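# Carry tube rack through self-closing doors to desk

## Task

Take the tube rack off the counter, carry it through the self-closing doors and set it on the desk, standing upright with each tube seated all the way down in a hole. Both doors must be closed at the end. Neither the rack nor any tube may touch the floor, or the task fails. One or both robots may be used. At the end, release the rack and back the robots away. No robot may fall over or be left tilted, or the task fails.

## Robot and tools

Robots: r1 and r2 are identical Hello Robot Stretch 3 units. Each has a two-wheeled base with a small passive omni wheel at the rear, a lift on a vertical mast, and a telescoping arm that points out of the robot's RIGHT side, ending in a wrist and a two-finger gripper. The base is 0.33 m long and 0.34 m wide and cannot slide sideways, so reaching further forward means driving. Turning on the spot pivots about the point between the drive wheels, 0.05 m behind the front edge. With the arm in and the wrist folded, a spin sweeps a 0.28 m radius; an unfolded, level gripper reaches beyond that.

Frames: the base frame has its origin on the floor between the drive wheels, x forward, y left, z up. Each robot reports in its own frames, so only images, lidar_m, wrist_depth_mm and head_depth_mm reveal where the two robots are relative to each other. hand_pose (base frame) sits where closed fingertips meet; with wrist joints at zero its x points up, y back toward the mast, z rearward. Odometry frame is the base frame at scene start; base_odometry counts wheel turns, so slip counts as travel. Heading is +left, -3.142 to 3.142.

execute_actions: argument actions is a list holding one action, or empty (returns state and pictures only). An action maps robot name (r1, r2) to an object with base, joints and optionally contact_limits. All motions in it start together. base takes exactly one key: translate_m, a forward (+) or backward (-) offset in metres from where the base last reported itself, -1 to 1; or rotate_rad, an on-the-spot turn offset in radians, +left (counter-clockwise from above), -3.2 to 3.2. joints takes absolute targets by name: lift_m 0 to 1.1 (arm height); arm_m 0 to 0.52 (extension); wrist_yaw_rad -1.345 to 4.42 (0 along the arm, + toward the front, 3.0 folded over the base); wrist_pitch_rad -1.57 to 0.451 (0 level, negative tips fingertips down); wrist_roll_rad -2.911 to 2.911 (0 fingers side by side); gripper_m -0.089 to 0.179 (bigger is wider; real fingertip gap is 0.007 m smaller near closed, 0.025 m smaller wide open, zero below 0.007); head_pan_rad -3.953 to 1.73 (0 forward, + left, -1.57 along the arm); head_tilt_rad -1.53 to 0.419 (negative looks down). contact_limits accepts only arm_m: a motor_effort percentage 1 to 100 at which that arm motion halts (contact_stop); lower is gentler, too low halts instantly, and it caps arm holding force until the next action. Anything left out of an action may keep pushing toward an earlier target. Unknown keys or out-of-range numbers reject the whole call. cameras lists which images to return (r1_head_camera, r1_nav_camera, r1_wrist_camera, the same for r2, or all); omitted or null means all, [] none. If a result reports a stop, remaining movement calls in that same reply are skipped.

wait: seconds 0 to 10; commands nothing new and returns state and images. zoom_image: camera plus region [x0, y0, x1, y1] in pixels of that camera's most recent full image, top-left origin, no larger than 504 by 504. finished_scene: scene number; ends the scene irreversibly once the last command has been held, and reports success.

Result lines: base_status and joint_status tell how each motion of the last accepted action ended: done (for the base, the wheels turned the full amount even if slipping), off_target (resting short and maybe still pushing), contact_stop, time_out, torque_fault. After the last three the old target is dropped. Arm and lift stop on firm contact and then go slack until commanded again; a slack lift can sink under load or be pushed up by closing fingers on a surface. Base, wrist and head have no contact stop. A wrist servo pushed hard for several seconds shuts off for 10 s and goes limp. on_its_own describes uncommanded joints; its held at value is the target, not the position. motor_effort is percent of maximum, + toward higher values, with peak in brackets; readings carry bias and noise. Positive wheel effort pushes forward. base_tilt gives forward and right lean in degrees, with a fixed offset up to about 4. turned_by_wheels and turned_by_imu give turning since the last result. lidar_m: 12 distances in metres from the base origin, 30-degree sectors starting straight ahead and running counter-clockwise (4th left, 7th behind, 10th right), scanning a plane 0.17 m up, range 0.15 to 12; - means nothing seen; it misses clear objects and its own body, and the mast and low lift can block sectors 5, 6, 9, 10. wrist_depth_mm (45 to 1000) and head_depth_mm (280 to 4000, sideways image) are 7x7 grids of median depths read from top left.

Cameras: head and nav cameras ride on the head (pan/tilt move both); the wrist camera rides on the gripper. Calibration lines give K, distortion and T_world_to_cam, mapping the carrying robot's base frame into the camera frame; expect small errors, larger for the wrist camera at full extension.

Speed: base gets 0.30 m/s and 1.9 rad/s only with lift_m under 0.30, arm_m under 0.03 and wrist_yaw_rad above 2.54; otherwise 0.10 m/s and 0.63 rad/s.

Gripping: command gripper_m below the object's width (lower squeezes harder; a stall guard may ease it); release by going at least 0.02 above the contact value. Readings do not confirm a hold; check images.

Avoid: robots pressing into each other (a hard press fails the run; nothing reports robot contact); shared loads where the two bases travel unequally (up to 2.5 cm per metre) and tip a robot; folding or unfolding the wrist unless lift_m is 0.32 to 0.95, pitch -0.4 and roll near 0 (once folded, lift may go to 0.25); yaw below -0.4 without pitch at -0.5 or lower; arm pushes on rigid things with the gripper above about 0.45 m, or a second push after a contact_stop; driving while holding or hooking something fixed; snagging furniture, especially reversing. If tilted, undo the last move in small steps, free the gripper, and drop lift_m to about 0.2. Loose objects may get nudged occasionally, and the world keeps running while you compose replies.

Each tool is called as name(argument=value, ...), one argument or row to a line, values as JSON.

## Session

execute_actions(
  actions=[],
)

Scene clock: 0.00 s.
r1.base_odometry: x=+0.000 y=+0.000 heading=+0.000 (m, m, rad; r1's odometry frame)
r1.turned_by_wheels: +0.000 (rad since the last result)
r1.turned_by_imu: +0.000 (rad since the last result)
r1.base_tilt: forward=+0.8 right=-1.4 (deg)
r1.lidar_m: 2.63 1.75 1.77 1.26 1.20 1.11 0.80 0.76 0.78 1.04 1.94 1.99
r1.head_depth_mm: 2225 2347 2384 2409 2416 2483 2183 / 2248 2602 2638 2694 2733 2791 2191 / 2207 2939 3019 3099 3104 3000 2206 / 2201 3251 3515 3550 3680 3195 2238 / 2181 3330 - - - 3235 2229 / 2157 3269 - - 3448 3273 2257 / 2156 3231 3818 3815 3300 3223 2285
r1.base_status: not commanded
r1.joint_positions: lift_m=+0.562 arm_m=-0.001 wrist_yaw_rad=+2.800 wrist_pitch_rad=-0.499 wrist_roll_rad=+0.001 gripper_m=+0.037 head_pan_rad=+0.017 head_tilt_rad=+0.014
r1.joint_status: not commanded
r1.motor_effort: left_wheel=+0 right_wheel=+1 lift_m=+28 arm_m=-1 wrist_yaw_rad=+0 wrist_pitch_rad=+5 wrist_roll_rad=+0 gripper_m=+1 head_pan_rad=+0 head_tilt_rad=+2 (%)
r1.hand_pose: x=+0.0503 y=+0.0571 z=+0.5569 quat_wxyz=(+0.289, +0.705, +0.055, +0.645) (m; r1's base frame)
r1.wrist_depth_mm: 993 - - - - - - / - - - - - - - / - - - - - - - / - - - - - - - / 882 895 923 903 884 884 900 / 755 - - 767 765 779 799 / 671 672 680 692 679 675 686
r2.base_odometry: x=+0.000 y=+0.000 heading=+0.000 (m, m, rad; r2's odometry frame)
r2.turned_by_wheels: +0.000 (rad since the last result)
r2.turned_by_imu: +0.000 (rad since the last result)
r2.base_tilt: forward=+0.9 right=-1.7 (deg)
r2.lidar_m: 1.52 1.46 1.33 1.34 1.64 1.85 2.66 1.99 1.80 1.82 1.66 1.50
r2.head_depth_mm: 1691 2030 2009 1998 1958 1375 1360 / 1702 2098 2096 2085 2056 1444 1426 / 1714 2211 2208 2182 2167 1495 1490 / 1731 2323 2327 2305 2285 2259 2207 / 1733 2387 2417 2411 2407 2366 2279 / 1745 2128 2145 2153 2174 2192 2128 / 1719 1825 1845 1835 1843 1850 1861
r2.base_status: not commanded
r2.joint_positions: lift_m=+0.325 arm_m=+0.002 wrist_yaw_rad=+3.096 wrist_pitch_rad=-0.335 wrist_roll_rad=+0.007 gripper_m=+0.037 head_pan_rad=-0.006 head_tilt_rad=+0.014
r2.joint_status: not commanded
r2.motor_effort: left_wheel=+0 right_wheel=+0 lift_m=+35 arm_m=+1 wrist_yaw_rad=+0 wrist_pitch_rad=+5 wrist_roll_rad=+0 gripper_m=+0 head_pan_rad=+0 head_tilt_rad=+1 (%)
r2.hand_pose: x=-0.0107 y=+0.0867 z=+0.3563 quat_wxyz=(+0.134, +0.702, +0.102, +0.692) (m; r2's base frame)
r2.wrist_depth_mm: - - - - - - - / - - - - - - - / - - - - - - - / 986 983 - 962 987 954 965 / 761 773 - 752 796 737 747 / 619 621 - 615 - 616 608 / 528 524 - 539 518 514 520
pictures: r1_head_camera (sideways: a quarter turn clockwise sets it upright), r1_nav_camera (sideways: a quarter turn counterclockwise sets it upright), r1_wrist_camera, r2_head_camera (sideways: a quarter turn clockwise sets it upright), r2_nav_camera (sideways: a quarter turn counterclockwise sets it upright), r2_wrist_camera
Images, in order (width x height): r1_head_camera 896x504, r1_nav_camera 672x504, r1_wrist_camera 644x364, r2_head_camera 896x504, r2_nav_camera 672x504, r2_wrist_camera 644x364.

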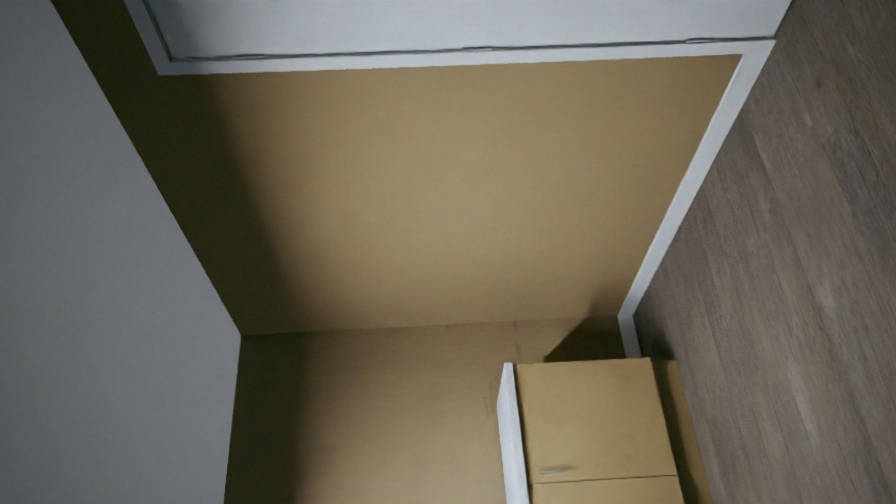

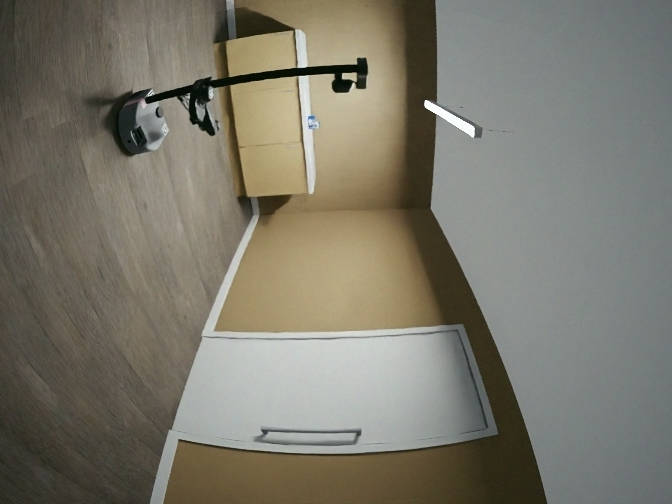

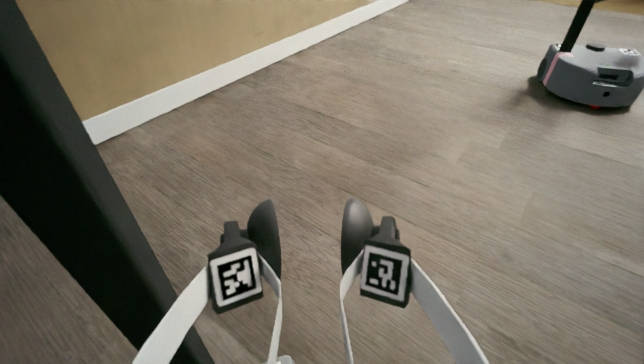

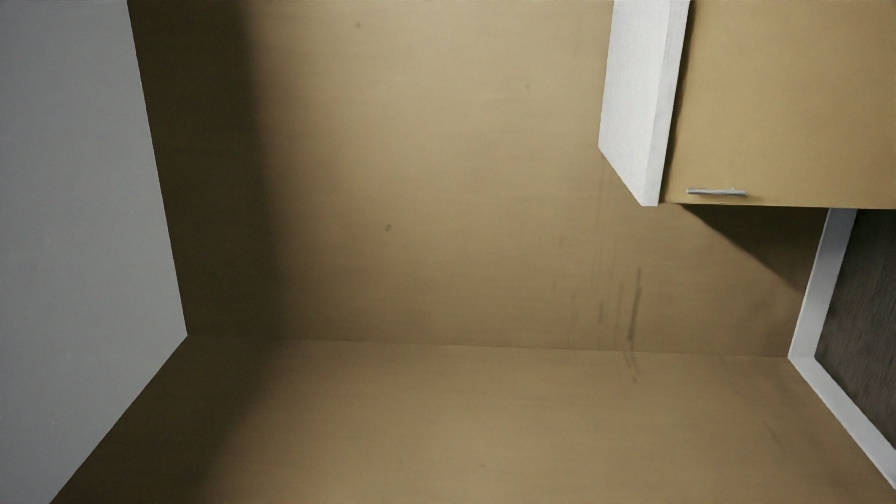

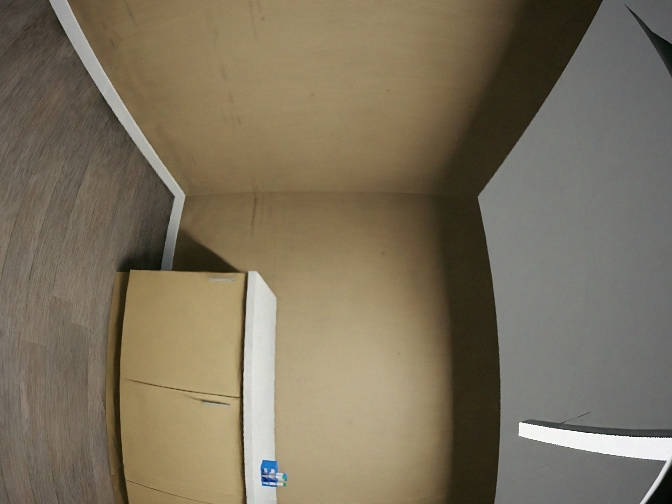

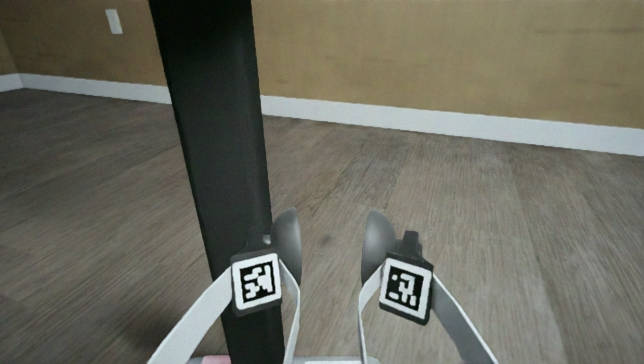

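execute_actions(
  actions=[
    {"r2":{"joints":{"head_pan_rad":-0.9,"head_tilt_rad":-0.3}},"r1":{"joints":{"head_pan_rad":-0.9,"head_tilt_rad":-0.2}}},
  ],
  cameras=["r1_head_camera","r2_head_camera","r1_nav_camera","r2_nav_camera"],
)

Scene clock: 7.13 s.
r1.base_odometry: x=+0.000 y=+0.000 heading=+0.000 (m, m, rad; r1's odometry frame)
r1.turned_by_wheels: +0.000 (rad since the last result)
r1.turned_by_imu: -0.001 (rad since the last result)
r1.base_tilt: forward=+0.7 right=-1.6 (deg)
r1.lidar_m: 2.63 1.75 1.76 1.26 1.21 1.12 0.80 0.76 0.78 1.04 1.93 1.99
r1.head_depth_mm: 1657 1720 1821 1900 1998 2042 1650 / 1681 1749 1830 1909 2013 2063 1655 / 1686 1762 1847 1924 2026 2076 1657 / 1704 1781 1871 1949 2047 2116 1675 / 1721 1790 1886 1967 2072 2132 1690 / 1735 1809 1899 1994 2109 2157 1691 / 1760 1821 1912 2014 2115 2157 1696
r1.base_status: not commanded
r1.joint_positions: lift_m=+0.562 arm_m=-0.001 wrist_yaw_rad=+2.800 wrist_pitch_rad=-0.499 wrist_roll_rad=+0.001 gripper_m=+0.037 head_pan_rad=-0.893 head_tilt_rad=-0.197
r1.joint_status: all done
r1.motor_effort: left_wheel=+0(0) right_wheel=+1(0) lift_m=+29(29) arm_m=-1(1) wrist_yaw_rad=+0(0) wrist_pitch_rad=+5(5) wrist_roll_rad=+0(0) gripper_m=+0(0) head_pan_rad=-5(56) head_tilt_rad=-2(29) (%)
r1.hand_pose: x=+0.0503 y=+0.0571 z=+0.5569 quat_wxyz=(+0.289, +0.705, +0.055, +0.645) (m; r1's base frame)
r1.wrist_depth_mm: 996 - - - - - - / - - - - - - - / - - - - - - - / - - - - - - - / 884 914 904 887 900 889 908 / 783 - - 777 760 778 775 / 702 689 678 683 670 682 687
r2.base_odometry: x=+0.000 y=+0.000 heading=+0.000 (m, m, rad; r2's odometry frame)
r2.turned_by_wheels: +0.000 (rad since the last result)
r2.turned_by_imu: +0.000 (rad since the last result)
r2.base_tilt: forward=+0.9 right=-1.7 (deg)
r2.lidar_m: 1.51 1.46 1.33 1.33 1.64 1.85 2.66 2.00 1.80 1.82 1.66 1.50
r2.head_depth_mm: 2249 2311 2380 2449 2500 2002 1535 / 2316 2435 2576 2663 2552 1979 1525 / 2181 2330 2453 1891 1972 1983 1529 / 2073 2187 2304 1772 1842 1894 1525 / 1966 2064 2187 1664 1726 1822 1515 / 1873 1972 2065 1593 1632 1738 1517 / 1788 1884 1970 1512 1536 1632 1510
r2.base_status: not commanded
r2.joint_positions: lift_m=+0.325 arm_m=+0.002 wrist_yaw_rad=+3.096 wrist_pitch_rad=-0.335 wrist_roll_rad=+0.007 gripper_m=+0.037 head_pan_rad=-0.893 head_tilt_rad=-0.296
r2.joint_status: all done
r2.motor_effort: left_wheel=+0(0) right_wheel=+0(0) lift_m=+34(34) arm_m=+0(0) wrist_yaw_rad=+1(0) wrist_pitch_rad=+5(5) wrist_roll_rad=+0(0) gripper_m=+0(0) head_pan_rad=-3(29) head_tilt_rad=-2(18) (%)
r2.hand_pose: x=-0.0107 y=+0.0867 z=+0.3563 quat_wxyz=(+0.134, +0.702, +0.102, +0.692) (m; r2's base frame)
r2.wrist_depth_mm: - - - - - - - / - - - - - - - / - - - - - - - / 997 983 - 974 968 969 971 / 763 760 - 757 780 757 758 / 620 622 - 620 - 614 609 / 526 525 - 534 518 516 517
pictures: r1_head_camera (sideways: a quarter turn clockwise sets it upright), r1_nav_camera (sideways: a quarter turn counterclockwise sets it upright), r2_head_camera (sideways: a quarter turn clockwise sets it upright), r2_nav_camera (sideways: a quarter turn counterclockwise sets it upright)
camera_calibration (this result's frames):
r1_head_camera: T_world_to_cam=[[-0.118569, 0.196082, -0.973393, 1.28892], [0.77676, 0.628979, 0.0320859, -0.0458369], [0.618535, -0.752288, -0.226886, 0.25076], [0, 0, 0, 1]] pos_world=[0.0333261, -0.0352601, 1.31299]
r1_nav_camera: T_world_to_cam=[[0.101127, -0.213482, 0.971699, -1.22074], [-0.803841, -0.593014, -0.0466274, 0.112937], [0.586185, -0.776376, -0.231575, 0.25374], [0, 0, 0, 1]] pos_world=[0.065494, 0.00336614, 1.25022]
r2_head_camera: T_world_to_cam=[[-0.17167, 0.172609, -0.969915, 1.28316], [0.738336, 0.674348, -0.0106729, 0.0147272], [0.652219, -0.717956, -0.243208, 0.273474], [0, 0, 0, 1]] pos_world=[0.0310416, -0.0350734, 1.31123]
r2_nav_camera: T_world_to_cam=[[0.182933, -0.21337, 0.959692, -1.2132], [-0.781279, -0.624099, 0.0101676, 0.0491942], [0.596773, -0.751647, -0.28087, 0.321338], [0, 0, 0, 1]] pos_world=[0.0686032, 0.013374, 1.25405]
Images, in order (width x height): r1_head_camera 896x504, r1_nav_camera 672x504, r2_head_camera 896x504, r2_nav_camera 672x504.

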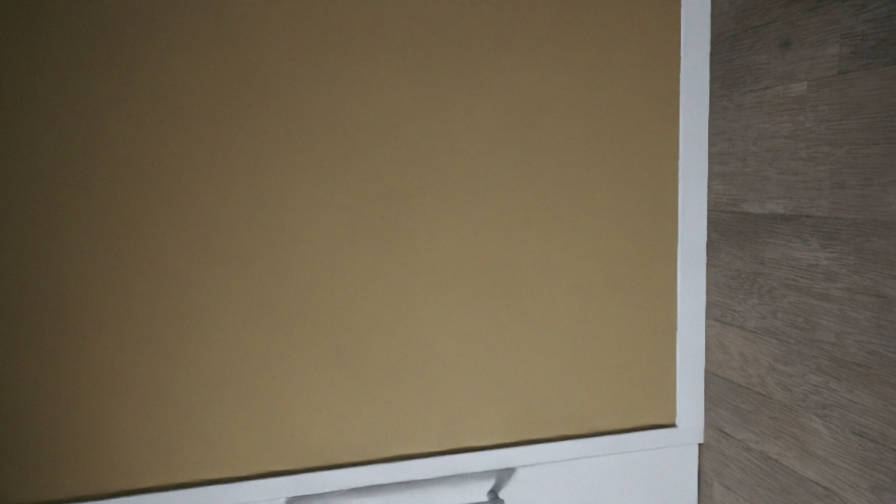

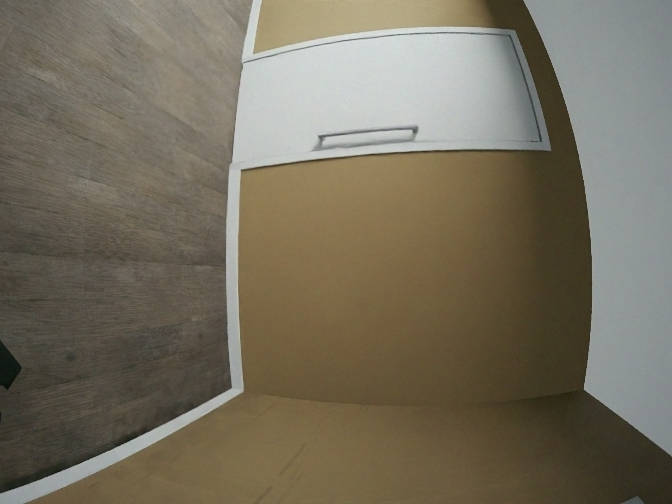

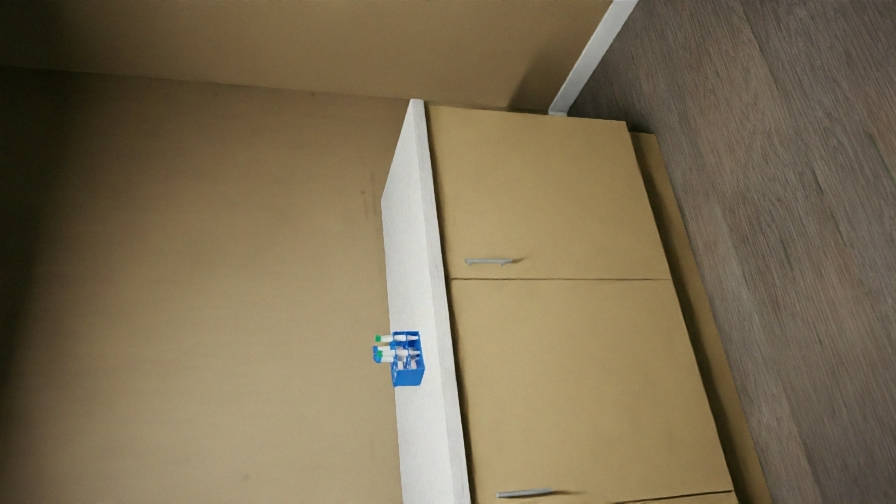

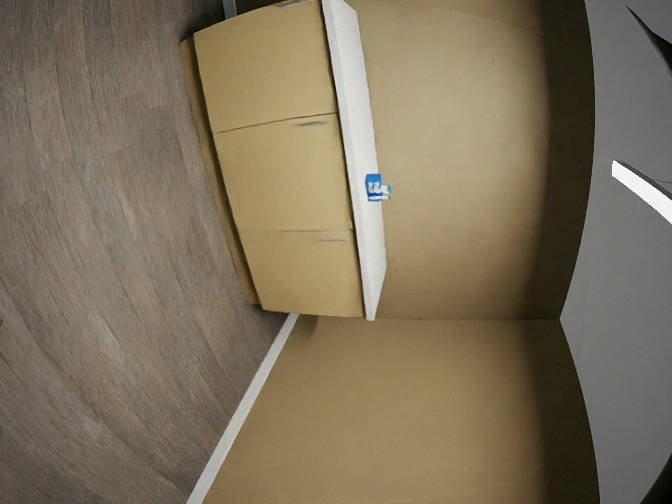

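execute_actions(
  actions=[
    {"r2":{"base":{"rotate_rad":-0.91},"joints":{"lift_m":0.27,"head_pan_rad":0,"head_tilt_rad":-0.4}}},
  ],
  cameras=[],
)

execute_actions(
  actions=[
    {"r2":{"base":{"translate_m":1.0}}},
  ],
  cameras=[],
)

execute_actions(
  actions=[
    {"r2":{"base":{"translate_m":0.49}}},
  ],
  cameras=[],
)

execute_actions(
  actions=[
    {"r2":{"base":{"rotate_rad":2.23},"joints":{"head_pan_rad":-1.57,"head_tilt_rad":-0.5}}},
  ],
  cameras=["r2_head_camera","r2_nav_camera"],
)

Scene clock: 25.77 s.
r1.base_odometry: x=+0.000 y=+0.000 heading=+0.000 (m, m, rad; r1's odometry frame)
r1.turned_by_wheels: +0.000 (rad since the last result)
r1.turned_by_imu: -0.001 (rad since the last result)
r1.base_tilt: forward=+0.9 right=-1.5 (deg)
r1.lidar_m: 2.63 1.86 1.77 1.26 1.21 1.11 0.80 0.76 0.78 1.04 1.94 1.99
r1.head_depth_mm: 1655 1740 1803 1884 2005 2039 1652 / 1671 1739 1831 1910 1989 2065 1658 / 1688 1763 1843 1929 2029 2090 1668 / 1709 1770 1854 1962 2053 2101 1673 / 1724 1803 1878 1976 2068 2128 1685 / 1736 1812 1908 1989 2099 2151 1701 / 1759 1832 1899 2012 2112 2184 1703
r1.base_status: not commanded
r1.joint_positions: lift_m=+0.562 arm_m=-0.001 wrist_yaw_rad=+2.800 wrist_pitch_rad=-0.499 wrist_roll_rad=+0.001 gripper_m=+0.037 head_pan_rad=-0.893 head_tilt_rad=-0.197
r1.joint_status: not commanded
r1.motor_effort: left_wheel=+0(0) right_wheel=+0(0) lift_m=+29(28) arm_m=-1(1) wrist_yaw_rad=+0(0) wrist_pitch_rad=+5(5) wrist_roll_rad=+0(0) gripper_m=+0(0) head_pan_rad=-5(4) head_tilt_rad=-2(2) (%)
r1.hand_pose: x=+0.0503 y=+0.0571 z=+0.5569 quat_wxyz=(+0.289, +0.705, +0.055, +0.645) (m; r1's base frame)
r1.wrist_depth_mm: - - - - - - - / - - - - - - - / - - - - - - - / - - - - - - - / 880 898 943 896 888 875 859 / 759 - - 800 766 781 777 / 684 679 686 689 689 674 679
r2.base_odometry: x=+0.000 y=+0.000 heading=-0.910 (m, m, rad; r2's odometry frame)
r2.turned_by_wheels: -0.910 (rad since the last result)
r2.turned_by_imu: -0.896 (rad since the last result)
r2.base_tilt: forward=+0.9 right=-1.7 (deg)
r2.lidar_m: 1.57 1.50 1.55 1.38 1.34 1.37 1.85 1.85 2.62 1.89 1.80 1.87
r2.head_depth_mm: 2143 2230 2345 2422 2379 1762 1394 / 2299 2452 2594 2743 2393 1762 1394 / 2169 2335 2410 1949 2113 1758 1397 / 2055 2190 2262 1805 1976 1764 1396 / 1944 2077 2127 1698 1841 1751 1397 / 1855 1972 2029 1595 1722 1750 1387 / 1760 1875 1959 1507 1624 1688 1388
r2.base_status: done
r2.joint_positions: lift_m=+0.271 arm_m=+0.002 wrist_yaw_rad=+3.096 wrist_pitch_rad=-0.335 wrist_roll_rad=+0.007 gripper_m=+0.037 head_pan_rad=-0.007 head_tilt_rad=-0.395
r2.joint_status: all done
r2.motor_effort: left_wheel=+2(7) right_wheel=-3(8) lift_m=+19(31) arm_m=-1(0) wrist_yaw_rad=+1(0) wrist_pitch_rad=+6(5) wrist_roll_rad=+0(0) gripper_m=+1(0) head_pan_rad=+2(30) head_tilt_rad=-2(11) (%)
r2.hand_pose: x=-0.0107 y=+0.0866 z=+0.3021 quat_wxyz=(+0.134, +0.702, +0.102, +0.692) (m; r2's base frame)
r2.wrist_depth_mm: 997 - - - - - - / - - - - - - - / - - - - - - - / 879 881 - 848 858 856 853 / 678 668 - 665 695 662 666 / 551 546 - 541 - 542 540 / 462 501 - - 459 457 455
pictures: none
No camera images: the call's "cameras" was empty. Leave "cameras" out to get every camera's image.

Scene clock: 30.77 s.
r1.base_odometry: x=+0.000 y=+0.000 heading=+0.000 (m, m, rad; r1's odometry frame)
r1.turned_by_wheels: +0.000 (rad since the last result)
r1.turned_by_imu: -0.001 (rad since the last result)
r1.base_tilt: forward=+0.8 right=-1.5 (deg)
r1.lidar_m: 2.64 2.77 1.77 1.26 1.20 1.12 0.80 0.76 0.78 1.04 1.94 1.99
r1.head_depth_mm: 1665 1735 1815 1892 1986 2035 1647 / 1675 1740 1828 1911 2005 2063 1651 / 1691 1762 1842 1938 2031 2070 1667 / 1713 1791 1853 1954 2045 2099 1667 / 1730 1794 1880 1972 2066 2123 1682 / 1736 1810 1905 1996 2087 2147 1694 / 1755 1836 1920 2006 2124 2170 1708
r1.base_status: not commanded
r1.joint_positions: lift_m=+0.562 arm_m=-0.001 wrist_yaw_rad=+2.800 wrist_pitch_rad=-0.499 wrist_roll_rad=+0.001 gripper_m=+0.037 head_pan_rad=-0.893 head_tilt_rad=-0.197
r1.joint_status: not commanded
r1.motor_effort: left_wheel=+0(0) right_wheel=+0(0) lift_m=+29(29) arm_m=-1(1) wrist_yaw_rad=+0(0) wrist_pitch_rad=+5(5) wrist_roll_rad=+0(0) gripper_m=+0(0) head_pan_rad=-4(5) head_tilt_rad=-2(1) (%)
r1.hand_pose: x=+0.0503 y=+0.0571 z=+0.5569 quat_wxyz=(+0.289, +0.705, +0.055, +0.645) (m; r1's base frame)
r1.wrist_depth_mm: - - - - - - - / - - - - - - - / - - - - - - - / - - - - - - - / 880 901 917 871 896 909 908 / 756 - - 753 774 769 779 / 677 669 676 677 695 687 673
r2.base_odometry: x=+0.614 y=-0.789 heading=-0.910 (m, m, rad; r2's odometry frame)
r2.turned_by_wheels: +0.000 (rad since the last result)
r2.turned_by_imu: +0.005 (rad since the last result)
r2.base_tilt: forward=+1.1 right=-1.7 (deg)
r2.lidar_m: 0.68 0.66 0.68 0.91 1.85 1.90 2.58 2.78 1.87 1.36 1.30 0.95
r2.head_depth_mm: 1421 1528 1634 1670 1084 1695 1399 / 1332 1445 1571 1089 960 1074 1226 / 1271 1360 1470 1083 886 983 1100 / 1196 1285 1380 1082 830 902 1002 / 1139 1216 1302 1078 784 836 920 / 1083 1154 1229 1074 741 778 852 / 1033 1097 1167 1076 704 729 790
r2.base_status: done
r2.joint_positions: lift_m=+0.270 arm_m=+0.002 wrist_yaw_rad=+3.096 wrist_pitch_rad=-0.335 wrist_roll_rad=+0.007 gripper_m=+0.037 head_pan_rad=-0.007 head_tilt_rad=-0.396
r2.joint_status: not commanded
r2.motor_effort: left_wheel=+1(9) right_wheel=-2(5) lift_m=+20(20) arm_m=+0(0) wrist_yaw_rad=+0(1) wrist_pitch_rad=+5(5) wrist_roll_rad=+0(0) gripper_m=+0(0) head_pan_rad=+3(2) head_tilt_rad=-2(2) (%)
r2.hand_pose: x=-0.0107 y=+0.0866 z=+0.3021 quat_wxyz=(+0.134, +0.702, +0.102, +0.692) (m; r2's base frame)
r2.wrist_depth_mm: - - - - 839 650 531 / - - - - 887 674 554 / - - - - - 731 563 / 882 867 - 879 860 766 624 / 677 670 - 667 693 659 632 / 555 544 - 549 - 536 542 / 463 494 - - 457 455 458
pictures: none
No camera images: the call's "cameras" was empty. Leave "cameras" out to get every camera's image.

Scene clock: 34.13 s.
r1.base_odometry: x=+0.000 y=+0.000 heading=+0.000 (m, m, rad; r1's odometry frame)
r1.turned_by_wheels: +0.000 (rad since the last result)
r1.turned_by_imu: -0.001 (rad since the last result)
r1.base_tilt: forward=+0.9 right=-1.4 (deg)
r1.lidar_m: 2.63 3.23 1.77 1.26 1.21 1.12 0.80 0.76 0.78 1.04 1.94 1.99
r1.head_depth_mm: 1663 1731 1811 1884 1984 2033 1640 / 1677 1749 1828 1905 1999 2048 1646 / 1690 1765 1841 1927 2038 2082 1668 / 1700 1781 1856 1952 2036 2125 1674 / 1721 1792 1884 1976 2077 2123 1682 / 1739 1810 1884 2004 2085 2143 1699 / 1754 1828 1913 2001 2109 2167 1704
r1.base_status: not commanded
r1.joint_positions: lift_m=+0.562 arm_m=-0.001 wrist_yaw_rad=+2.800 wrist_pitch_rad=-0.499 wrist_roll_rad=+0.001 gripper_m=+0.037 head_pan_rad=-0.893 head_tilt_rad=-0.197
r1.joint_status: not commanded
r1.motor_effort: left_wheel=+0(0) right_wheel=+0(0) lift_m=+29(28) arm_m=-2(2) wrist_yaw_rad=+0(0) wrist_pitch_rad=+5(5) wrist_roll_rad=+0(0) gripper_m=+0(0) head_pan_rad=-5(5) head_tilt_rad=-2(2) (%)
r1.hand_pose: x=+0.0503 y=+0.0571 z=+0.5569 quat_wxyz=(+0.289, +0.705, +0.055, +0.645) (m; r1's base frame)
r1.wrist_depth_mm: - - - - - - - / - - - - - - - / - - - - - - - / - - - - - - - / 887 890 926 884 905 874 874 / 773 - - 759 750 759 767 / 684 684 675 690 688 672 686
r2.base_odometry: x=+0.915 y=-1.176 heading=-0.910 (m, m, rad; r2's odometry frame)
r2.turned_by_wheels: +0.000 (rad since the last result)
r2.turned_by_imu: +0.002 (rad since the last result)
r2.base_tilt: forward=+0.9 right=-1.6 (deg)
r2.lidar_m: 0.25 0.24 0.25 0.33 0.88 2.16 2.93 3.24 1.50 1.09 1.05 0.35
r2.head_depth_mm: 927 1006 1099 1214 1266 527 426 / 872 945 1025 1122 710 526 418 / 826 887 957 1029 709 526 418 / 783 836 902 954 708 525 418 / 742 795 850 905 706 525 417 / 708 754 806 862 706 524 416 / 676 717 763 814 703 523 417
r2.base_status: done
r2.joint_positions: lift_m=+0.270 arm_m=+0.002 wrist_yaw_rad=+3.096 wrist_pitch_rad=-0.335 wrist_roll_rad=+0.007 gripper_m=+0.037 head_pan_rad=-0.007 head_tilt_rad=-0.396
r2.joint_status: not commanded
r2.motor_effort: left_wheel=+2(7) right_wheel=-2(6) lift_m=+20(20) arm_m=-1(0) wrist_yaw_rad=+0(0) wrist_pitch_rad=+6(5) wrist_roll_rad=+0(0) gripper_m=+1(0) head_pan_rad=+2(2) head_tilt_rad=-2(2) (%)
r2.hand_pose: x=-0.0107 y=+0.0866 z=+0.3021 quat_wxyz=(+0.134, +0.702, +0.102, +0.692) (m; r2's base frame)
r2.wrist_depth_mm: - - 647 473 333 256 211 / - - - 509 348 266 217 / - - - 547 370 277 223 / 880 877 - 726 392 288 230 / 674 678 - 635 385 303 238 / 551 550 - 540 - 318 247 / 467 490 - - 460 388 256
pictures: none
No camera images: the call's "cameras" was empty. Leave "cameras" out to get every camera's image.

Scene clock: 36.80 s.
r1.base_odometry: x=+0.000 y=+0.000 heading=+0.000 (m, m, rad; r1's odometry frame)
r1.turned_by_wheels: +0.000 (rad since the last result)
r1.turned_by_imu: -0.001 (rad since the last result)
r1.base_tilt: forward=+0.9 right=-1.5 (deg)
r1.lidar_m: 2.63 3.23 1.76 1.26 1.21 1.12 0.80 0.76 0.78 1.04 1.94 1.99
r1.head_depth_mm: 1668 1735 1817 1882 1978 2046 1654 / 1685 1744 1827 1907 1994 2056 1652 / 1686 1766 1841 1932 2031 2088 1661 / 1707 1787 1874 1953 2047 2106 1680 / 1714 1800 1867 1972 2071 2124 1688 / 1736 1822 1905 1993 2080 2149 1694 / 1752 1827 1920 1998 2096 2182 1712
r1.base_status: not commanded
r1.joint_positions: lift_m=+0.562 arm_m=-0.001 wrist_yaw_rad=+2.800 wrist_pitch_rad=-0.499 wrist_roll_rad=+0.001 gripper_m=+0.037 head_pan_rad=-0.893 head_tilt_rad=-0.197
r1.joint_status: not commanded
r1.motor_effort: left_wheel=+0(0) right_wheel=+1(0) lift_m=+28(28) arm_m=-1(2) wrist_yaw_rad=+0(0) wrist_pitch_rad=+5(5) wrist_roll_rad=+0(0) gripper_m=+1(0) head_pan_rad=-5(5) head_tilt_rad=-2(2) (%)
r1.hand_pose: x=+0.0503 y=+0.0571 z=+0.5569 quat_wxyz=(+0.289, +0.705, +0.055, +0.645) (m; r1's base frame)
r1.wrist_depth_mm: - - - - - - - / - - - - - - - / - - - - - - - / - - - - - - - / 881 892 926 891 902 908 884 / 767 - - 774 774 770 782 / 673 669 685 676 674 677 686
r2.base_odometry: x=+0.915 y=-1.176 heading=+1.320 (m, m, rad; r2's odometry frame)
r2.turned_by_wheels: +2.230 (rad since the last result)
r2.turned_by_imu: +2.193 (rad since the last result)
r2.base_tilt: forward=+1.0 right=-1.6 (deg)
r2.lidar_m: 2.09 2.26 3.28 2.86 1.35 1.07 1.05 0.31 0.24 0.24 0.26 0.39
r2.head_depth_mm: 661 716 780 820 612 475 387 / 673 729 796 839 611 474 387 / 685 744 813 861 611 473 387 / 699 761 831 861 611 474 386 / 713 775 852 859 610 473 386 / 727 794 871 860 512 473 386 / 742 810 894 859 495 472 386
r2.base_status: done
r2.joint_positions: lift_m=+0.270 arm_m=+0.002 wrist_yaw_rad=+3.096 wrist_pitch_rad=-0.335 wrist_roll_rad=+0.007 gripper_m=+0.037 head_pan_rad=-1.563 head_tilt_rad=-0.494
r2.joint_status: all done
r2.motor_effort: left_wheel=-2(6) right_wheel=+3(10) lift_m=+20(20) arm_m=+0(0) wrist_yaw_rad=+1(1) wrist_pitch_rad=+5(5) wrist_roll_rad=+0(0) gripper_m=+0(1) head_pan_rad=-2(34) head_tilt_rad=-3(11) (%)
r2.hand_pose: x=-0.0107 y=+0.0866 z=+0.3021 quat_wxyz=(+0.134, +0.702, +0.102, +0.692) (m; r2's base frame)
r2.wrist_depth_mm: - - - - - - - / - - - - - - - / - - - - - - - / 881 875 - 859 852 856 849 / 679 674 - 677 698 658 661 / 554 547 - 545 - 545 541 / 462 492 - - 454 458 461
pictures: r2_head_camera (sideways: a quarter turn clockwise sets it upright), r2_nav_camera (sideways: a quarter turn counterclockwise sets it upright)
camera_calibration (this result's frames):
r2_head_camera: T_world_to_cam=[[-0.0287251, 0.428375, -0.903145, 1.19512], [0.997502, 0.070623, 0.0017713, -0.00305586], [0.0645415, -0.900837, -0.429333, 0.519285], [0, 0, 0, 1]] pos_world=[0.00386265, -0.0439508, 1.30232]
r2_nav_camera: T_world_to_cam=[[0.0122066, -0.464536, 0.88547, -1.11529], [-0.999925, -0.00576541, 0.0107597, 0.0497598], [0.000106817, -0.885535, -0.464572, 0.564041], [0, 0, 0, 1]] pos_world=[0.0633098, -0.0183287, 1.24906]
Images, in order (width x height): r2_head_camera 896x504, r2_nav_camera 672x504.

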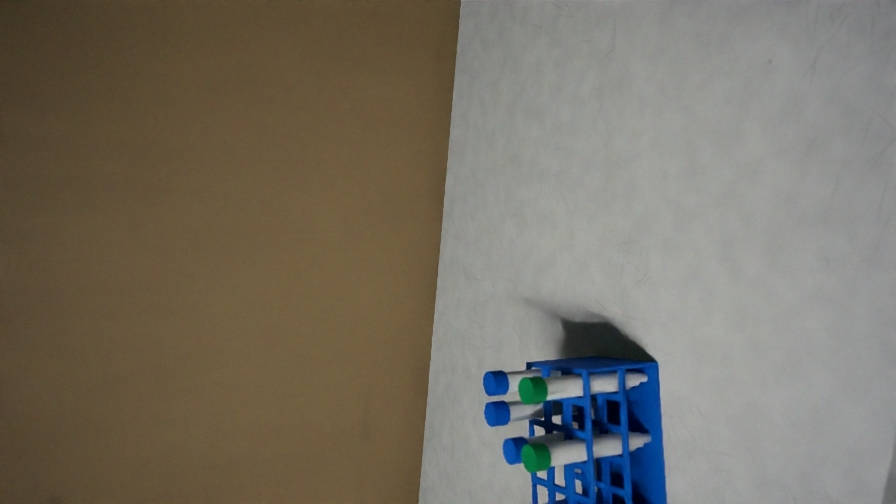

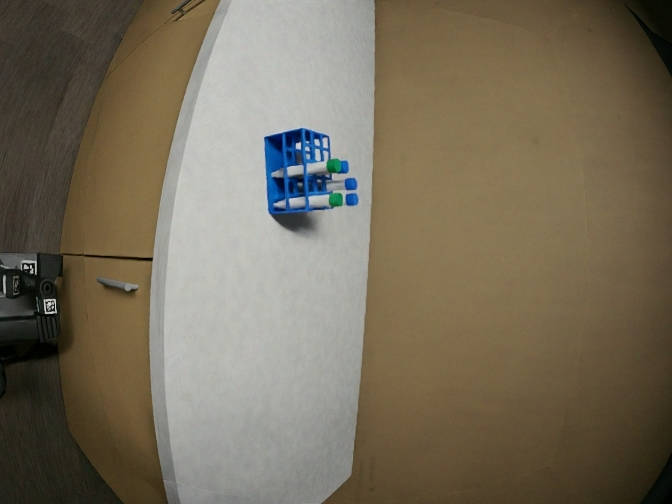

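execute_actions(
  actions=[
    {"r2":{"base":{"translate_m":0.2},"joints":{"lift_m":0.9,"wrist_pitch_rad":-0.4,"wrist_roll_rad":0}}},
  ],
  cameras=[],
)

execute_actions(
  actions=[
    {"r2":{"joints":{"wrist_yaw_rad":1.7,"gripper_m":0.179}}},
  ],
  cameras=[],
)

execute_actions(
  actions=[
    {"r2":{"joints":{"lift_m":1.1,"wrist_pitch_rad":0}}},
  ],
  cameras=[],
)

execute_actions(
  actions=[
    {"r2":{"joints":{"wrist_yaw_rad":0.6,"head_tilt_rad":-0.7}}},
  ],
  cameras=["r2_head_camera","r2_wrist_camera"],
)

Scene clock: 55.87 s.
r1.base_odometry: x=+0.000 y=+0.000 heading=+0.000 (m, m, rad; r1's odometry frame)
r1.turned_by_wheels: +0.000 (rad since the last result)
r1.turned_by_imu: -0.002 (rad since the last result)
r1.base_tilt: forward=+0.8 right=-1.5 (deg)
r1.lidar_m: 2.63 3.17 1.77 1.26 1.20 1.12 0.80 0.76 0.78 1.04 1.94 2.00
r1.head_depth_mm: 1659 1723 1801 1900 1992 2044 1647 / 1674 1757 1824 1893 1990 2052 1656 / 1684 1755 1839 1929 2033 2085 1667 / 1705 1781 1864 1952 2044 2111 1675 / 1724 1795 1877 1975 2076 2133 1686 / 1736 1801 1893 1991 2080 2166 1702 / 1752 1826 1910 2004 2097 2177 1716
r1.base_status: not commanded
r1.joint_positions: lift_m=+0.562 arm_m=-0.001 wrist_yaw_rad=+2.800 wrist_pitch_rad=-0.499 wrist_roll_rad=+0.001 gripper_m=+0.037 head_pan_rad=-0.893 head_tilt_rad=-0.197
r1.joint_status: not commanded
r1.motor_effort: left_wheel=+0(0) right_wheel=+1(0) lift_m=+28(28) arm_m=-1(2) wrist_yaw_rad=-1(0) wrist_pitch_rad=+5(5) wrist_roll_rad=+0(0) gripper_m=+0(0) head_pan_rad=-5(5) head_tilt_rad=-2(2) (%)
r1.hand_pose: x=+0.0503 y=+0.0571 z=+0.5569 quat_wxyz=(+0.289, +0.705, +0.055, +0.645) (m; r1's base frame)
r1.wrist_depth_mm: - - - - - - - / - - - - - - - / - - - - - - - / - - - - - - - / 890 878 912 884 895 895 891 / 759 - - 762 766 767 762 / 674 682 677 676 681 689 681
r2.base_odometry: x=+0.964 y=-0.982 heading=+1.320 (m, m, rad; r2's odometry frame)
r2.turned_by_wheels: +0.000 (rad since the last result)
r2.turned_by_imu: +0.000 (rad since the last result)
r2.base_tilt: forward=+0.9 right=-1.7 (deg)
r2.lidar_m: 1.88 2.04 3.06 3.38 1.60 1.26 0.73 0.34 0.27 0.26 0.28 0.42
r2.head_depth_mm: 680 736 802 845 612 474 - / 694 752 820 860 565 474 409 / 705 766 838 861 491 474 408 / 720 782 855 861 559 473 408 / 735 797 875 859 610 474 407 / 750 817 898 860 609 473 386 / 764 834 919 859 609 473 397
r2.base_status: done
r2.joint_positions: lift_m=+0.899 arm_m=+0.002 wrist_yaw_rad=+3.096 wrist_pitch_rad=-0.414 wrist_roll_rad=+0.007 gripper_m=+0.037 head_pan_rad=-1.563 head_tilt_rad=-0.494
r2.joint_status: all done
r2.motor_effort: left_wheel=-1(7) right_wheel=+2(9) lift_m=+48(52) arm_m=-1(0) wrist_yaw_rad=+0(1) wrist_pitch_rad=+5(5) wrist_roll_rad=-4(4) gripper_m=+1(0) head_pan_rad=-3(2) head_tilt_rad=-2(2) (%)
r2.hand_pose: x=-0.0111 y=+0.0774 z=+0.9130 quat_wxyz=(+0.162, +0.697, +0.129, +0.686) (m; r2's base frame)
r2.wrist_depth_mm: - - - - - - - / - - - - - - - / - - - - - - - / - - - - - - - / - - - - - - - / - - - - - - - / - - - - - - -
pictures: none
No camera images: the call's "cameras" was empty. Leave "cameras" out to get every camera's image.

Scene clock: 57.77 s.
r1.base_odometry: x=+0.000 y=+0.000 heading=+0.000 (m, m, rad; r1's odometry frame)
r1.turned_by_wheels: +0.000 (rad since the last result)
r1.turned_by_imu: +0.000 (rad since the last result)
r1.base_tilt: forward=+0.8 right=-1.5 (deg)
r1.lidar_m: 2.64 3.07 1.77 1.26 1.20 1.12 0.79 0.76 0.78 1.04 1.94 1.99
r1.head_depth_mm: 1664 1738 1812 1888 1987 2044 1643 / 1681 1755 1828 1906 2005 2067 1659 / 1692 1763 1846 1920 2023 2086 1654 / 1709 1788 1863 1942 2051 2115 1676 / 1724 1803 1876 1968 2067 2124 1678 / 1734 1825 1898 1986 2100 2158 1689 / 1752 1831 1897 2000 2115 2167 1707
r1.base_status: not commanded
r1.joint_positions: lift_m=+0.562 arm_m=-0.001 wrist_yaw_rad=+2.800 wrist_pitch_rad=-0.499 wrist_roll_rad=+0.001 gripper_m=+0.037 head_pan_rad=-0.893 head_tilt_rad=-0.197
r1.joint_status: not commanded
r1.motor_effort: left_wheel=+0(0) right_wheel=+1(1) lift_m=+28(28) arm_m=-1(2) wrist_yaw_rad=+0(0) wrist_pitch_rad=+5(5) wrist_roll_rad=+0(0) gripper_m=+0(1) head_pan_rad=-5(5) head_tilt_rad=-2(2) (%)
r1.hand_pose: x=+0.0503 y=+0.0571 z=+0.5569 quat_wxyz=(+0.289, +0.705, +0.055, +0.645) (m; r1's base frame)
r1.wrist_depth_mm: - - - - - - - / - - - - - - - / - - - - - - - / - - - - - - - / 896 912 932 881 915 884 878 / 746 - - 762 783 763 776 / 681 671 678 676 686 671 685
r2.base_odometry: x=+0.964 y=-0.982 heading=+1.320 (m, m, rad; r2's odometry frame)
r2.turned_by_wheels: +0.000 (rad since the last result)
r2.turned_by_imu: +0.000 (rad since the last result)
r2.base_tilt: forward=+0.9 right=-1.6 (deg)
r2.lidar_m: 1.89 2.04 3.09 3.39 1.60 1.27 0.73 0.34 0.27 0.26 0.28 0.42
r2.head_depth_mm: 680 737 801 845 612 474 - / 692 750 820 860 564 474 - / 706 766 837 862 491 474 - / 719 783 857 862 560 474 386 / 733 799 877 860 610 473 386 / 750 817 903 857 610 473 387 / 765 834 919 857 609 473 397
r2.base_status: not commanded
r2.joint_positions: lift_m=+0.899 arm_m=+0.002 wrist_yaw_rad=+1.703 wrist_pitch_rad=-0.414 wrist_roll_rad=+0.006 gripper_m=+0.179 head_pan_rad=-1.563 head_tilt_rad=-0.494
r2.joint_status: all done
r2.motor_effort: left_wheel=-1(1) right_wheel=+2(2) lift_m=+48(48) arm_m=+0(1) wrist_yaw_rad=-3(5) wrist_pitch_rad=+5(4) wrist_roll_rad=-4(4) gripper_m=+1(85) head_pan_rad=-3(2) head_tilt_rad=-3(2) (%)
r2.hand_pose: x=+0.2015 y=-0.1177 z=+0.9130 quat_wxyz=(+0.565, +0.618, -0.348, +0.423) (m; r2's base frame)
r2.wrist_depth_mm: - - - - - - - / - - - - - 537 429 / - - - - - 498 293 / - - - - - 468 235 / - - - - - 423 196 / - - - - - 428 167 / - - - - - 385 -
pictures: none
No camera images: the call's "cameras" was empty. Leave "cameras" out to get every camera's image.

Scene clock: 60.40 s.
r1.base_odometry: x=+0.000 y=+0.000 heading=+0.000 (m, m, rad; r1's odometry frame)
r1.turned_by_wheels: +0.000 (rad since the last result)
r1.turned_by_imu: -0.001 (rad since the last result)
r1.base_tilt: forward=+0.9 right=-1.6 (deg)
r1.lidar_m: 2.64 3.08 1.77 1.25 1.20 1.11 0.80 0.76 0.78 1.04 1.94 1.99
r1.head_depth_mm: 1671 1734 1817 1893 1988 2037 1648 / 1677 1757 1821 1914 2011 2054 1650 / 1694 1760 1840 1914 2012 2098 1675 / 1701 1775 1868 1950 2064 2095 1674 / 1727 1799 1880 1959 2065 2121 1689 / 1739 1821 1897 1989 2087 2152 1699 / 1756 1823 1903 2006 2108 2186 1710
r1.base_status: not commanded
r1.joint_positions: lift_m=+0.562 arm_m=-0.001 wrist_yaw_rad=+2.800 wrist_pitch_rad=-0.499 wrist_roll_rad=+0.001 gripper_m=+0.037 head_pan_rad=-0.893 head_tilt_rad=-0.197
r1.joint_status: not commanded
r1.motor_effort: left_wheel=+0(0) right_wheel=+0(1) lift_m=+28(29) arm_m=-1(2) wrist_yaw_rad=+0(0) wrist_pitch_rad=+5(5) wrist_roll_rad=+0(0) gripper_m=+0(0) head_pan_rad=-5(5) head_tilt_rad=-2(2) (%)
r1.hand_pose: x=+0.0503 y=+0.0571 z=+0.5569 quat_wxyz=(+0.289, +0.705, +0.055, +0.645) (m; r1's base frame)
r1.wrist_depth_mm: 982 - - - - - - / - - - - - - - / - - - - - - - / - - - - - - - / 876 910 901 875 888 908 875 / 761 - - 772 779 749 791 / 678 669 691 675 669 668 674
r2.base_odometry: x=+0.964 y=-0.982 heading=+1.320 (m, m, rad; r2's odometry frame)
r2.turned_by_wheels: +0.000 (rad since the last result)
r2.turned_by_imu: +0.000 (rad since the last result)
r2.base_tilt: forward=+1.0 right=-1.7 (deg)
r2.lidar_m: 1.89 2.04 3.06 3.39 1.59 1.26 0.73 0.34 0.27 0.26 0.28 0.42
r2.head_depth_mm: 666 - - - - 439 387 / 681 - - - - 439 387 / 702 769 - - - 439 387 / 720 783 858 858 - 444 387 / 734 798 878 859 - - 373 / 748 817 896 948 - - 376 / 765 822 - - - - 395
r2.base_status: not commanded
r2.joint_positions: lift_m=+1.098 arm_m=+0.002 wrist_yaw_rad=+1.703 wrist_pitch_rad=-0.023 wrist_roll_rad=+0.006 gripper_m=+0.179 head_pan_rad=-1.563 head_tilt_rad=-0.494
r2.joint_status: all done
joint sent to its limit — the command would take r2.lift_m past its upper limit, so that joint was sent only as far as its limit.
r2.motor_effort: left_wheel=-2(1) right_wheel=+2(2) lift_m=+48(52) arm_m=+0(0) wrist_yaw_rad=-2(2) wrist_pitch_rad=+8(9) wrist_roll_rad=-3(4) gripper_m=+1(0) head_pan_rad=-2(2) head_tilt_rad=-2(3) (%)
r2.hand_pose: x=+0.2320 y=-0.1135 z=+1.2065 quat_wxyz=(+0.471, +0.539, -0.461, +0.525) (m; r2's base frame)
r2.wrist_depth_mm: - - - - - - - / - - - - - - - / - - - - - - - / - - - - - - - / - - - - - - - / - - - - - 732 805 / - - - - - 564 -
pictures: none
No camera images: the call's "cameras" was empty. Leave "cameras" out to get every camera's image.

Scene clock: 61.97 s.
r1.base_odometry: x=+0.000 y=+0.000 heading=+0.000 (m, m, rad; r1's odometry frame)
r1.turned_by_wheels: +0.000 (rad since the last result)
r1.turned_by_imu: +0.000 (rad since the last result)
r1.base_tilt: forward=+0.8 right=-1.4 (deg)
r1.lidar_m: 2.64 3.16 1.77 1.26 1.21 1.12 0.80 0.76 0.78 1.05 1.94 2.00
r1.head_depth_mm: 1667 1732 1811 1888 1985 2044 1643 / 1677 1748 1821 1915 2000 2064 1650 / 1690 1760 1857 1921 2017 2090 1659 / 1713 1783 1863 1940 2051 2107 1669 / 1715 1789 1873 1980 2072 2137 1678 / 1735 1814 1889 1992 2097 2156 1697 / 1752 1826 1912 2027 2114 2169 1708
r1.base_status: not commanded
r1.joint_positions: lift_m=+0.562 arm_m=-0.001 wrist_yaw_rad=+2.800 wrist_pitch_rad=-0.499 wrist_roll_rad=+0.001 gripper_m=+0.037 head_pan_rad=-0.893 head_tilt_rad=-0.197
r1.joint_status: not commanded
r1.motor_effort: left_wheel=+0(0) right_wheel=+1(0) lift_m=+28(28) arm_m=-1(1) wrist_yaw_rad=+0(0) wrist_pitch_rad=+5(5) wrist_roll_rad=+0(0) gripper_m=+0(0) head_pan_rad=-5(5) head_tilt_rad=-2(2) (%)
r1.hand_pose: x=+0.0503 y=+0.0571 z=+0.5569 quat_wxyz=(+0.289, +0.705, +0.055, +0.645) (m; r1's base frame)
r1.wrist_depth_mm: - - - - - - - / - - - - - - - / - - - - - - - / - - - - - - - / 880 921 915 880 921 883 900 / 772 - - 780 753 764 789 / 685 663 691 691 695 682 671
r2.base_odometry: x=+0.964 y=-0.982 heading=+1.320 (m, m, rad; r2's odometry frame)
r2.turned_by_wheels: +0.000 (rad since the last result)
r2.turned_by_imu: +0.000 (rad since the last result)
r2.base_tilt: forward=+0.9 right=-1.6 (deg)
r2.lidar_m: 1.89 2.05 3.09 3.36 1.60 1.27 0.73 0.34 0.27 0.26 0.28 0.42
r2.head_depth_mm: - - - - 458 402 488 / - - - - 459 403 512 / - 775 - - 486 413 538 / - - - - 487 416 567 / - 818 - 595 488 425 600 / - 834 761 617 489 436 636 / 768 861 800 617 489 441 677
r2.base_status: not commanded
r2.joint_positions: lift_m=+1.098 arm_m=+0.002 wrist_yaw_rad=+0.603 wrist_pitch_rad=-0.023 wrist_roll_rad=+0.006 gripper_m=+0.179 head_pan_rad=-1.563 head_tilt_rad=-0.691
r2.joint_status: all done
r2.motor_effort: left_wheel=-1(1) right_wheel=+2(2) lift_m=+48(48) arm_m=-1(0) wrist_yaw_rad=-2(2) wrist_pitch_rad=+8(8) wrist_roll_rad=-4(4) gripper_m=+1(0) head_pan_rad=-1(4) head_tilt_rad=-3(16) (%)
r2.hand_pose: x=+0.1236 y=-0.3578 z=+1.2065 quat_wxyz=(+0.676, +0.219, -0.674, +0.201) (m; r2's base frame)
r2.wrist_depth_mm: - - - 835 663 561 469 / - - - 859 679 563 482 / - - - 886 694 566 489 / - - - 897 696 584 496 / - - - 903 722 612 494 / 788 715 723 731 697 618 484 / 521 549 548 553 554 561 -
pictures: r2_head_camera (sideways: a quarter turn clockwise sets it upright), r2_wrist_camera
camera_calibration (this result's frames):
r2_head_camera: T_world_to_cam=[[-0.0300011, 0.596473, -0.802072, 1.06332], [0.997516, 0.0690353, 0.0140276, -0.0190103], [0.0637384, -0.799659, -0.597063, 0.737524], [0, 0, 0, 1]] pos_world=[0.00385528, -0.0431635, 1.29348]
r2_wrist_camera: T_world_to_cam=[[-0.793567, -0.608483, -0.000522124, -0.114575], [-0.120398, 0.157861, -0.980094, 1.28447], [0.596453, -0.777707, -0.198533, 0.0471634], [0, 0, 0, 1]] pos_world=[0.0355942, -0.235805, 1.26821]
Images, in order (width x height): r2_head_camera 896x504, r2_wrist_camera 644x364.

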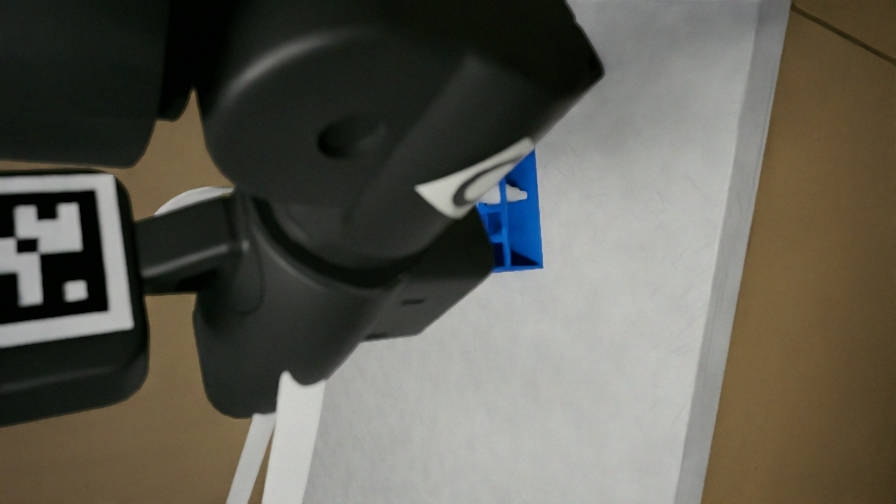

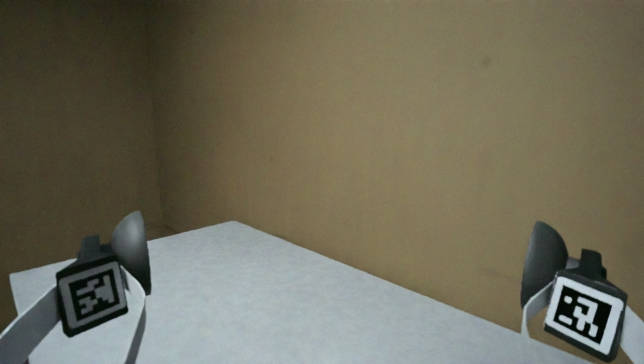

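execute_actions(
  actions=[
    {"r2":{"joints":{"wrist_yaw_rad":0.0,"wrist_pitch_rad":-0.6,"head_tilt_rad":-0.9,"head_pan_rad":-1.3}}},
  ],
  cameras=["r2_head_camera","r2_wrist_camera"],
)

Scene clock: 67.23 s.
r1.base_odometry: x=+0.000 y=+0.000 heading=+0.000 (m, m, rad; r1's odometry frame)
r1.turned_by_wheels: +0.000 (rad since the last result)
r1.turned_by_imu: -0.001 (rad since the last result)
r1.base_tilt: forward=+0.7 right=-1.4 (deg)
r1.lidar_m: 2.64 3.08 1.77 1.26 1.20 1.12 0.80 0.76 0.78 1.04 1.94 2.00
r1.head_depth_mm: 1664 1730 1814 1890 1982 2044 1646 / 1680 1751 1834 1910 2009 2071 1660 / 1685 1762 1851 1927 2021 2094 1665 / 1702 1773 1859 1945 2051 2089 1672 / 1719 1803 1879 1976 2059 2125 1685 / 1737 1818 1895 1993 2102 2153 1692 / 1751 1830 1907 1996 2101 2174 1704
r1.base_status: not commanded
r1.joint_positions: lift_m=+0.562 arm_m=-0.001 wrist_yaw_rad=+2.800 wrist_pitch_rad=-0.499 wrist_roll_rad=+0.001 gripper_m=+0.037 head_pan_rad=-0.893 head_tilt_rad=-0.197
r1.joint_status: not commanded
r1.motor_effort: left_wheel=+0(0) right_wheel=+0(1) lift_m=+28(28) arm_m=-2(1) wrist_yaw_rad=+0(0) wrist_pitch_rad=+5(5) wrist_roll_rad=+0(0) gripper_m=+0(0) head_pan_rad=-5(5) head_tilt_rad=-2(2) (%)
r1.hand_pose: x=+0.0503 y=+0.0571 z=+0.5569 quat_wxyz=(+0.289, +0.705, +0.055, +0.645) (m; r1's base frame)
r1.wrist_depth_mm: - - - - - - - / - - - - - - - / - - - - - - - / - - - - - - - / 897 904 897 905 900 900 876 / 772 - - 770 779 775 789 / 688 678 680 670 681 688 678
r2.base_odometry: x=+0.964 y=-0.982 heading=+1.320 (m, m, rad; r2's odometry frame)
r2.turned_by_wheels: +0.000 (rad since the last result)
r2.turned_by_imu: +0.000 (rad since the last result)
r2.base_tilt: forward=+0.9 right=-1.6 (deg)
r2.lidar_m: 1.89 2.05 3.06 3.36 1.59 1.26 0.73 0.34 0.27 0.26 0.28 0.42
r2.head_depth_mm: 721 748 481 472 412 518 766 / 752 751 536 486 423 582 918 / 791 756 575 488 442 665 1077 / 829 756 594 489 522 776 1108 / 872 760 596 491 588 933 1112 / 904 764 598 492 674 1196 1114 / 949 768 601 520 788 1239 1113
r2.base_status: not commanded
r2.joint_positions: lift_m=+1.098 arm_m=+0.002 wrist_yaw_rad=+0.003 wrist_pitch_rad=-0.611 wrist_roll_rad=+0.006 gripper_m=+0.179 head_pan_rad=-1.307 head_tilt_rad=-0.888
r2.joint_status: all done
r2.motor_effort: left_wheel=-1(2) right_wheel=+2(2) lift_m=+48(48) arm_m=-1(1) wrist_yaw_rad=-2(5) wrist_pitch_rad=+3(7) wrist_roll_rad=-4(4) gripper_m=+0(0) head_pan_rad=+1(18) head_tilt_rad=-4(18) (%)
r2.hand_pose: x=-0.0209 y=-0.3433 z=+1.0700 quat_wxyz=(+0.673, +0.213, -0.676, -0.212) (m; r2's base frame)
r2.wrist_depth_mm: 686 656 617 596 572 547 520 / 664 660 645 630 606 593 575 / 527 528 520 519 514 507 501 / 441 440 435 307 416 425 423 / 378 379 363 291 358 365 364 / 340 325 319 317 323 320 328 / 286 293 291 288 287 285 -
pictures: r2_head_camera (sideways: a quarter turn clockwise sets it upright), r2_wrist_camera
camera_calibration (this result's frames):
r2_head_camera: T_world_to_cam=[[-0.217989, 0.710221, -0.669378, 0.891526], [0.948585, 0.315468, 0.0258014, -0.0340349], [0.229492, -0.629338, -0.742474, 0.92565], [0, 0, 0, 1]] pos_world=[0.0141986, -0.0398975, 1.28492]
r2_wrist_camera: T_world_to_cam=[[-0.998586, -0.0448517, -0.0285475, -0.00134051], [-0.0116196, 0.708082, -0.706034, 1.02888], [0.0518808, -0.704704, -0.707602, 0.675795], [0, 0, 0, 1]] pos_world=[-0.0244442, -0.252353, 1.20458]
Images, in order (width x height): r2_head_camera 896x504, r2_wrist_camera 644x364.

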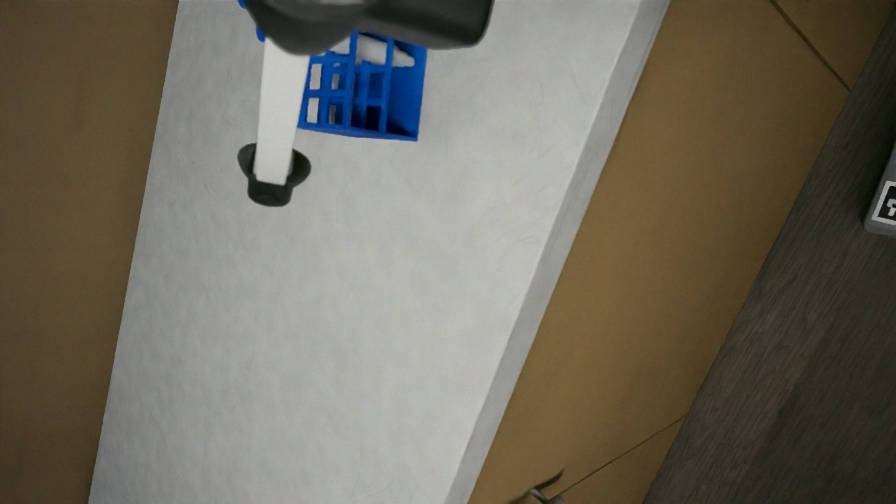

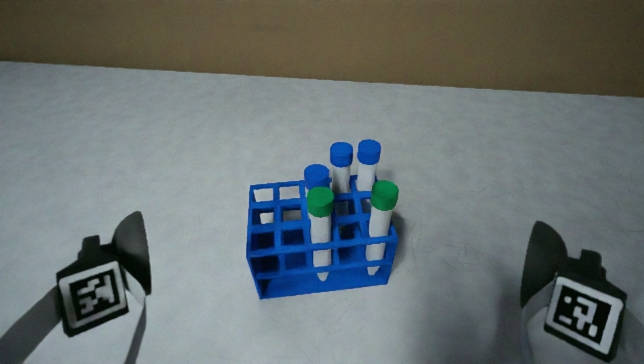

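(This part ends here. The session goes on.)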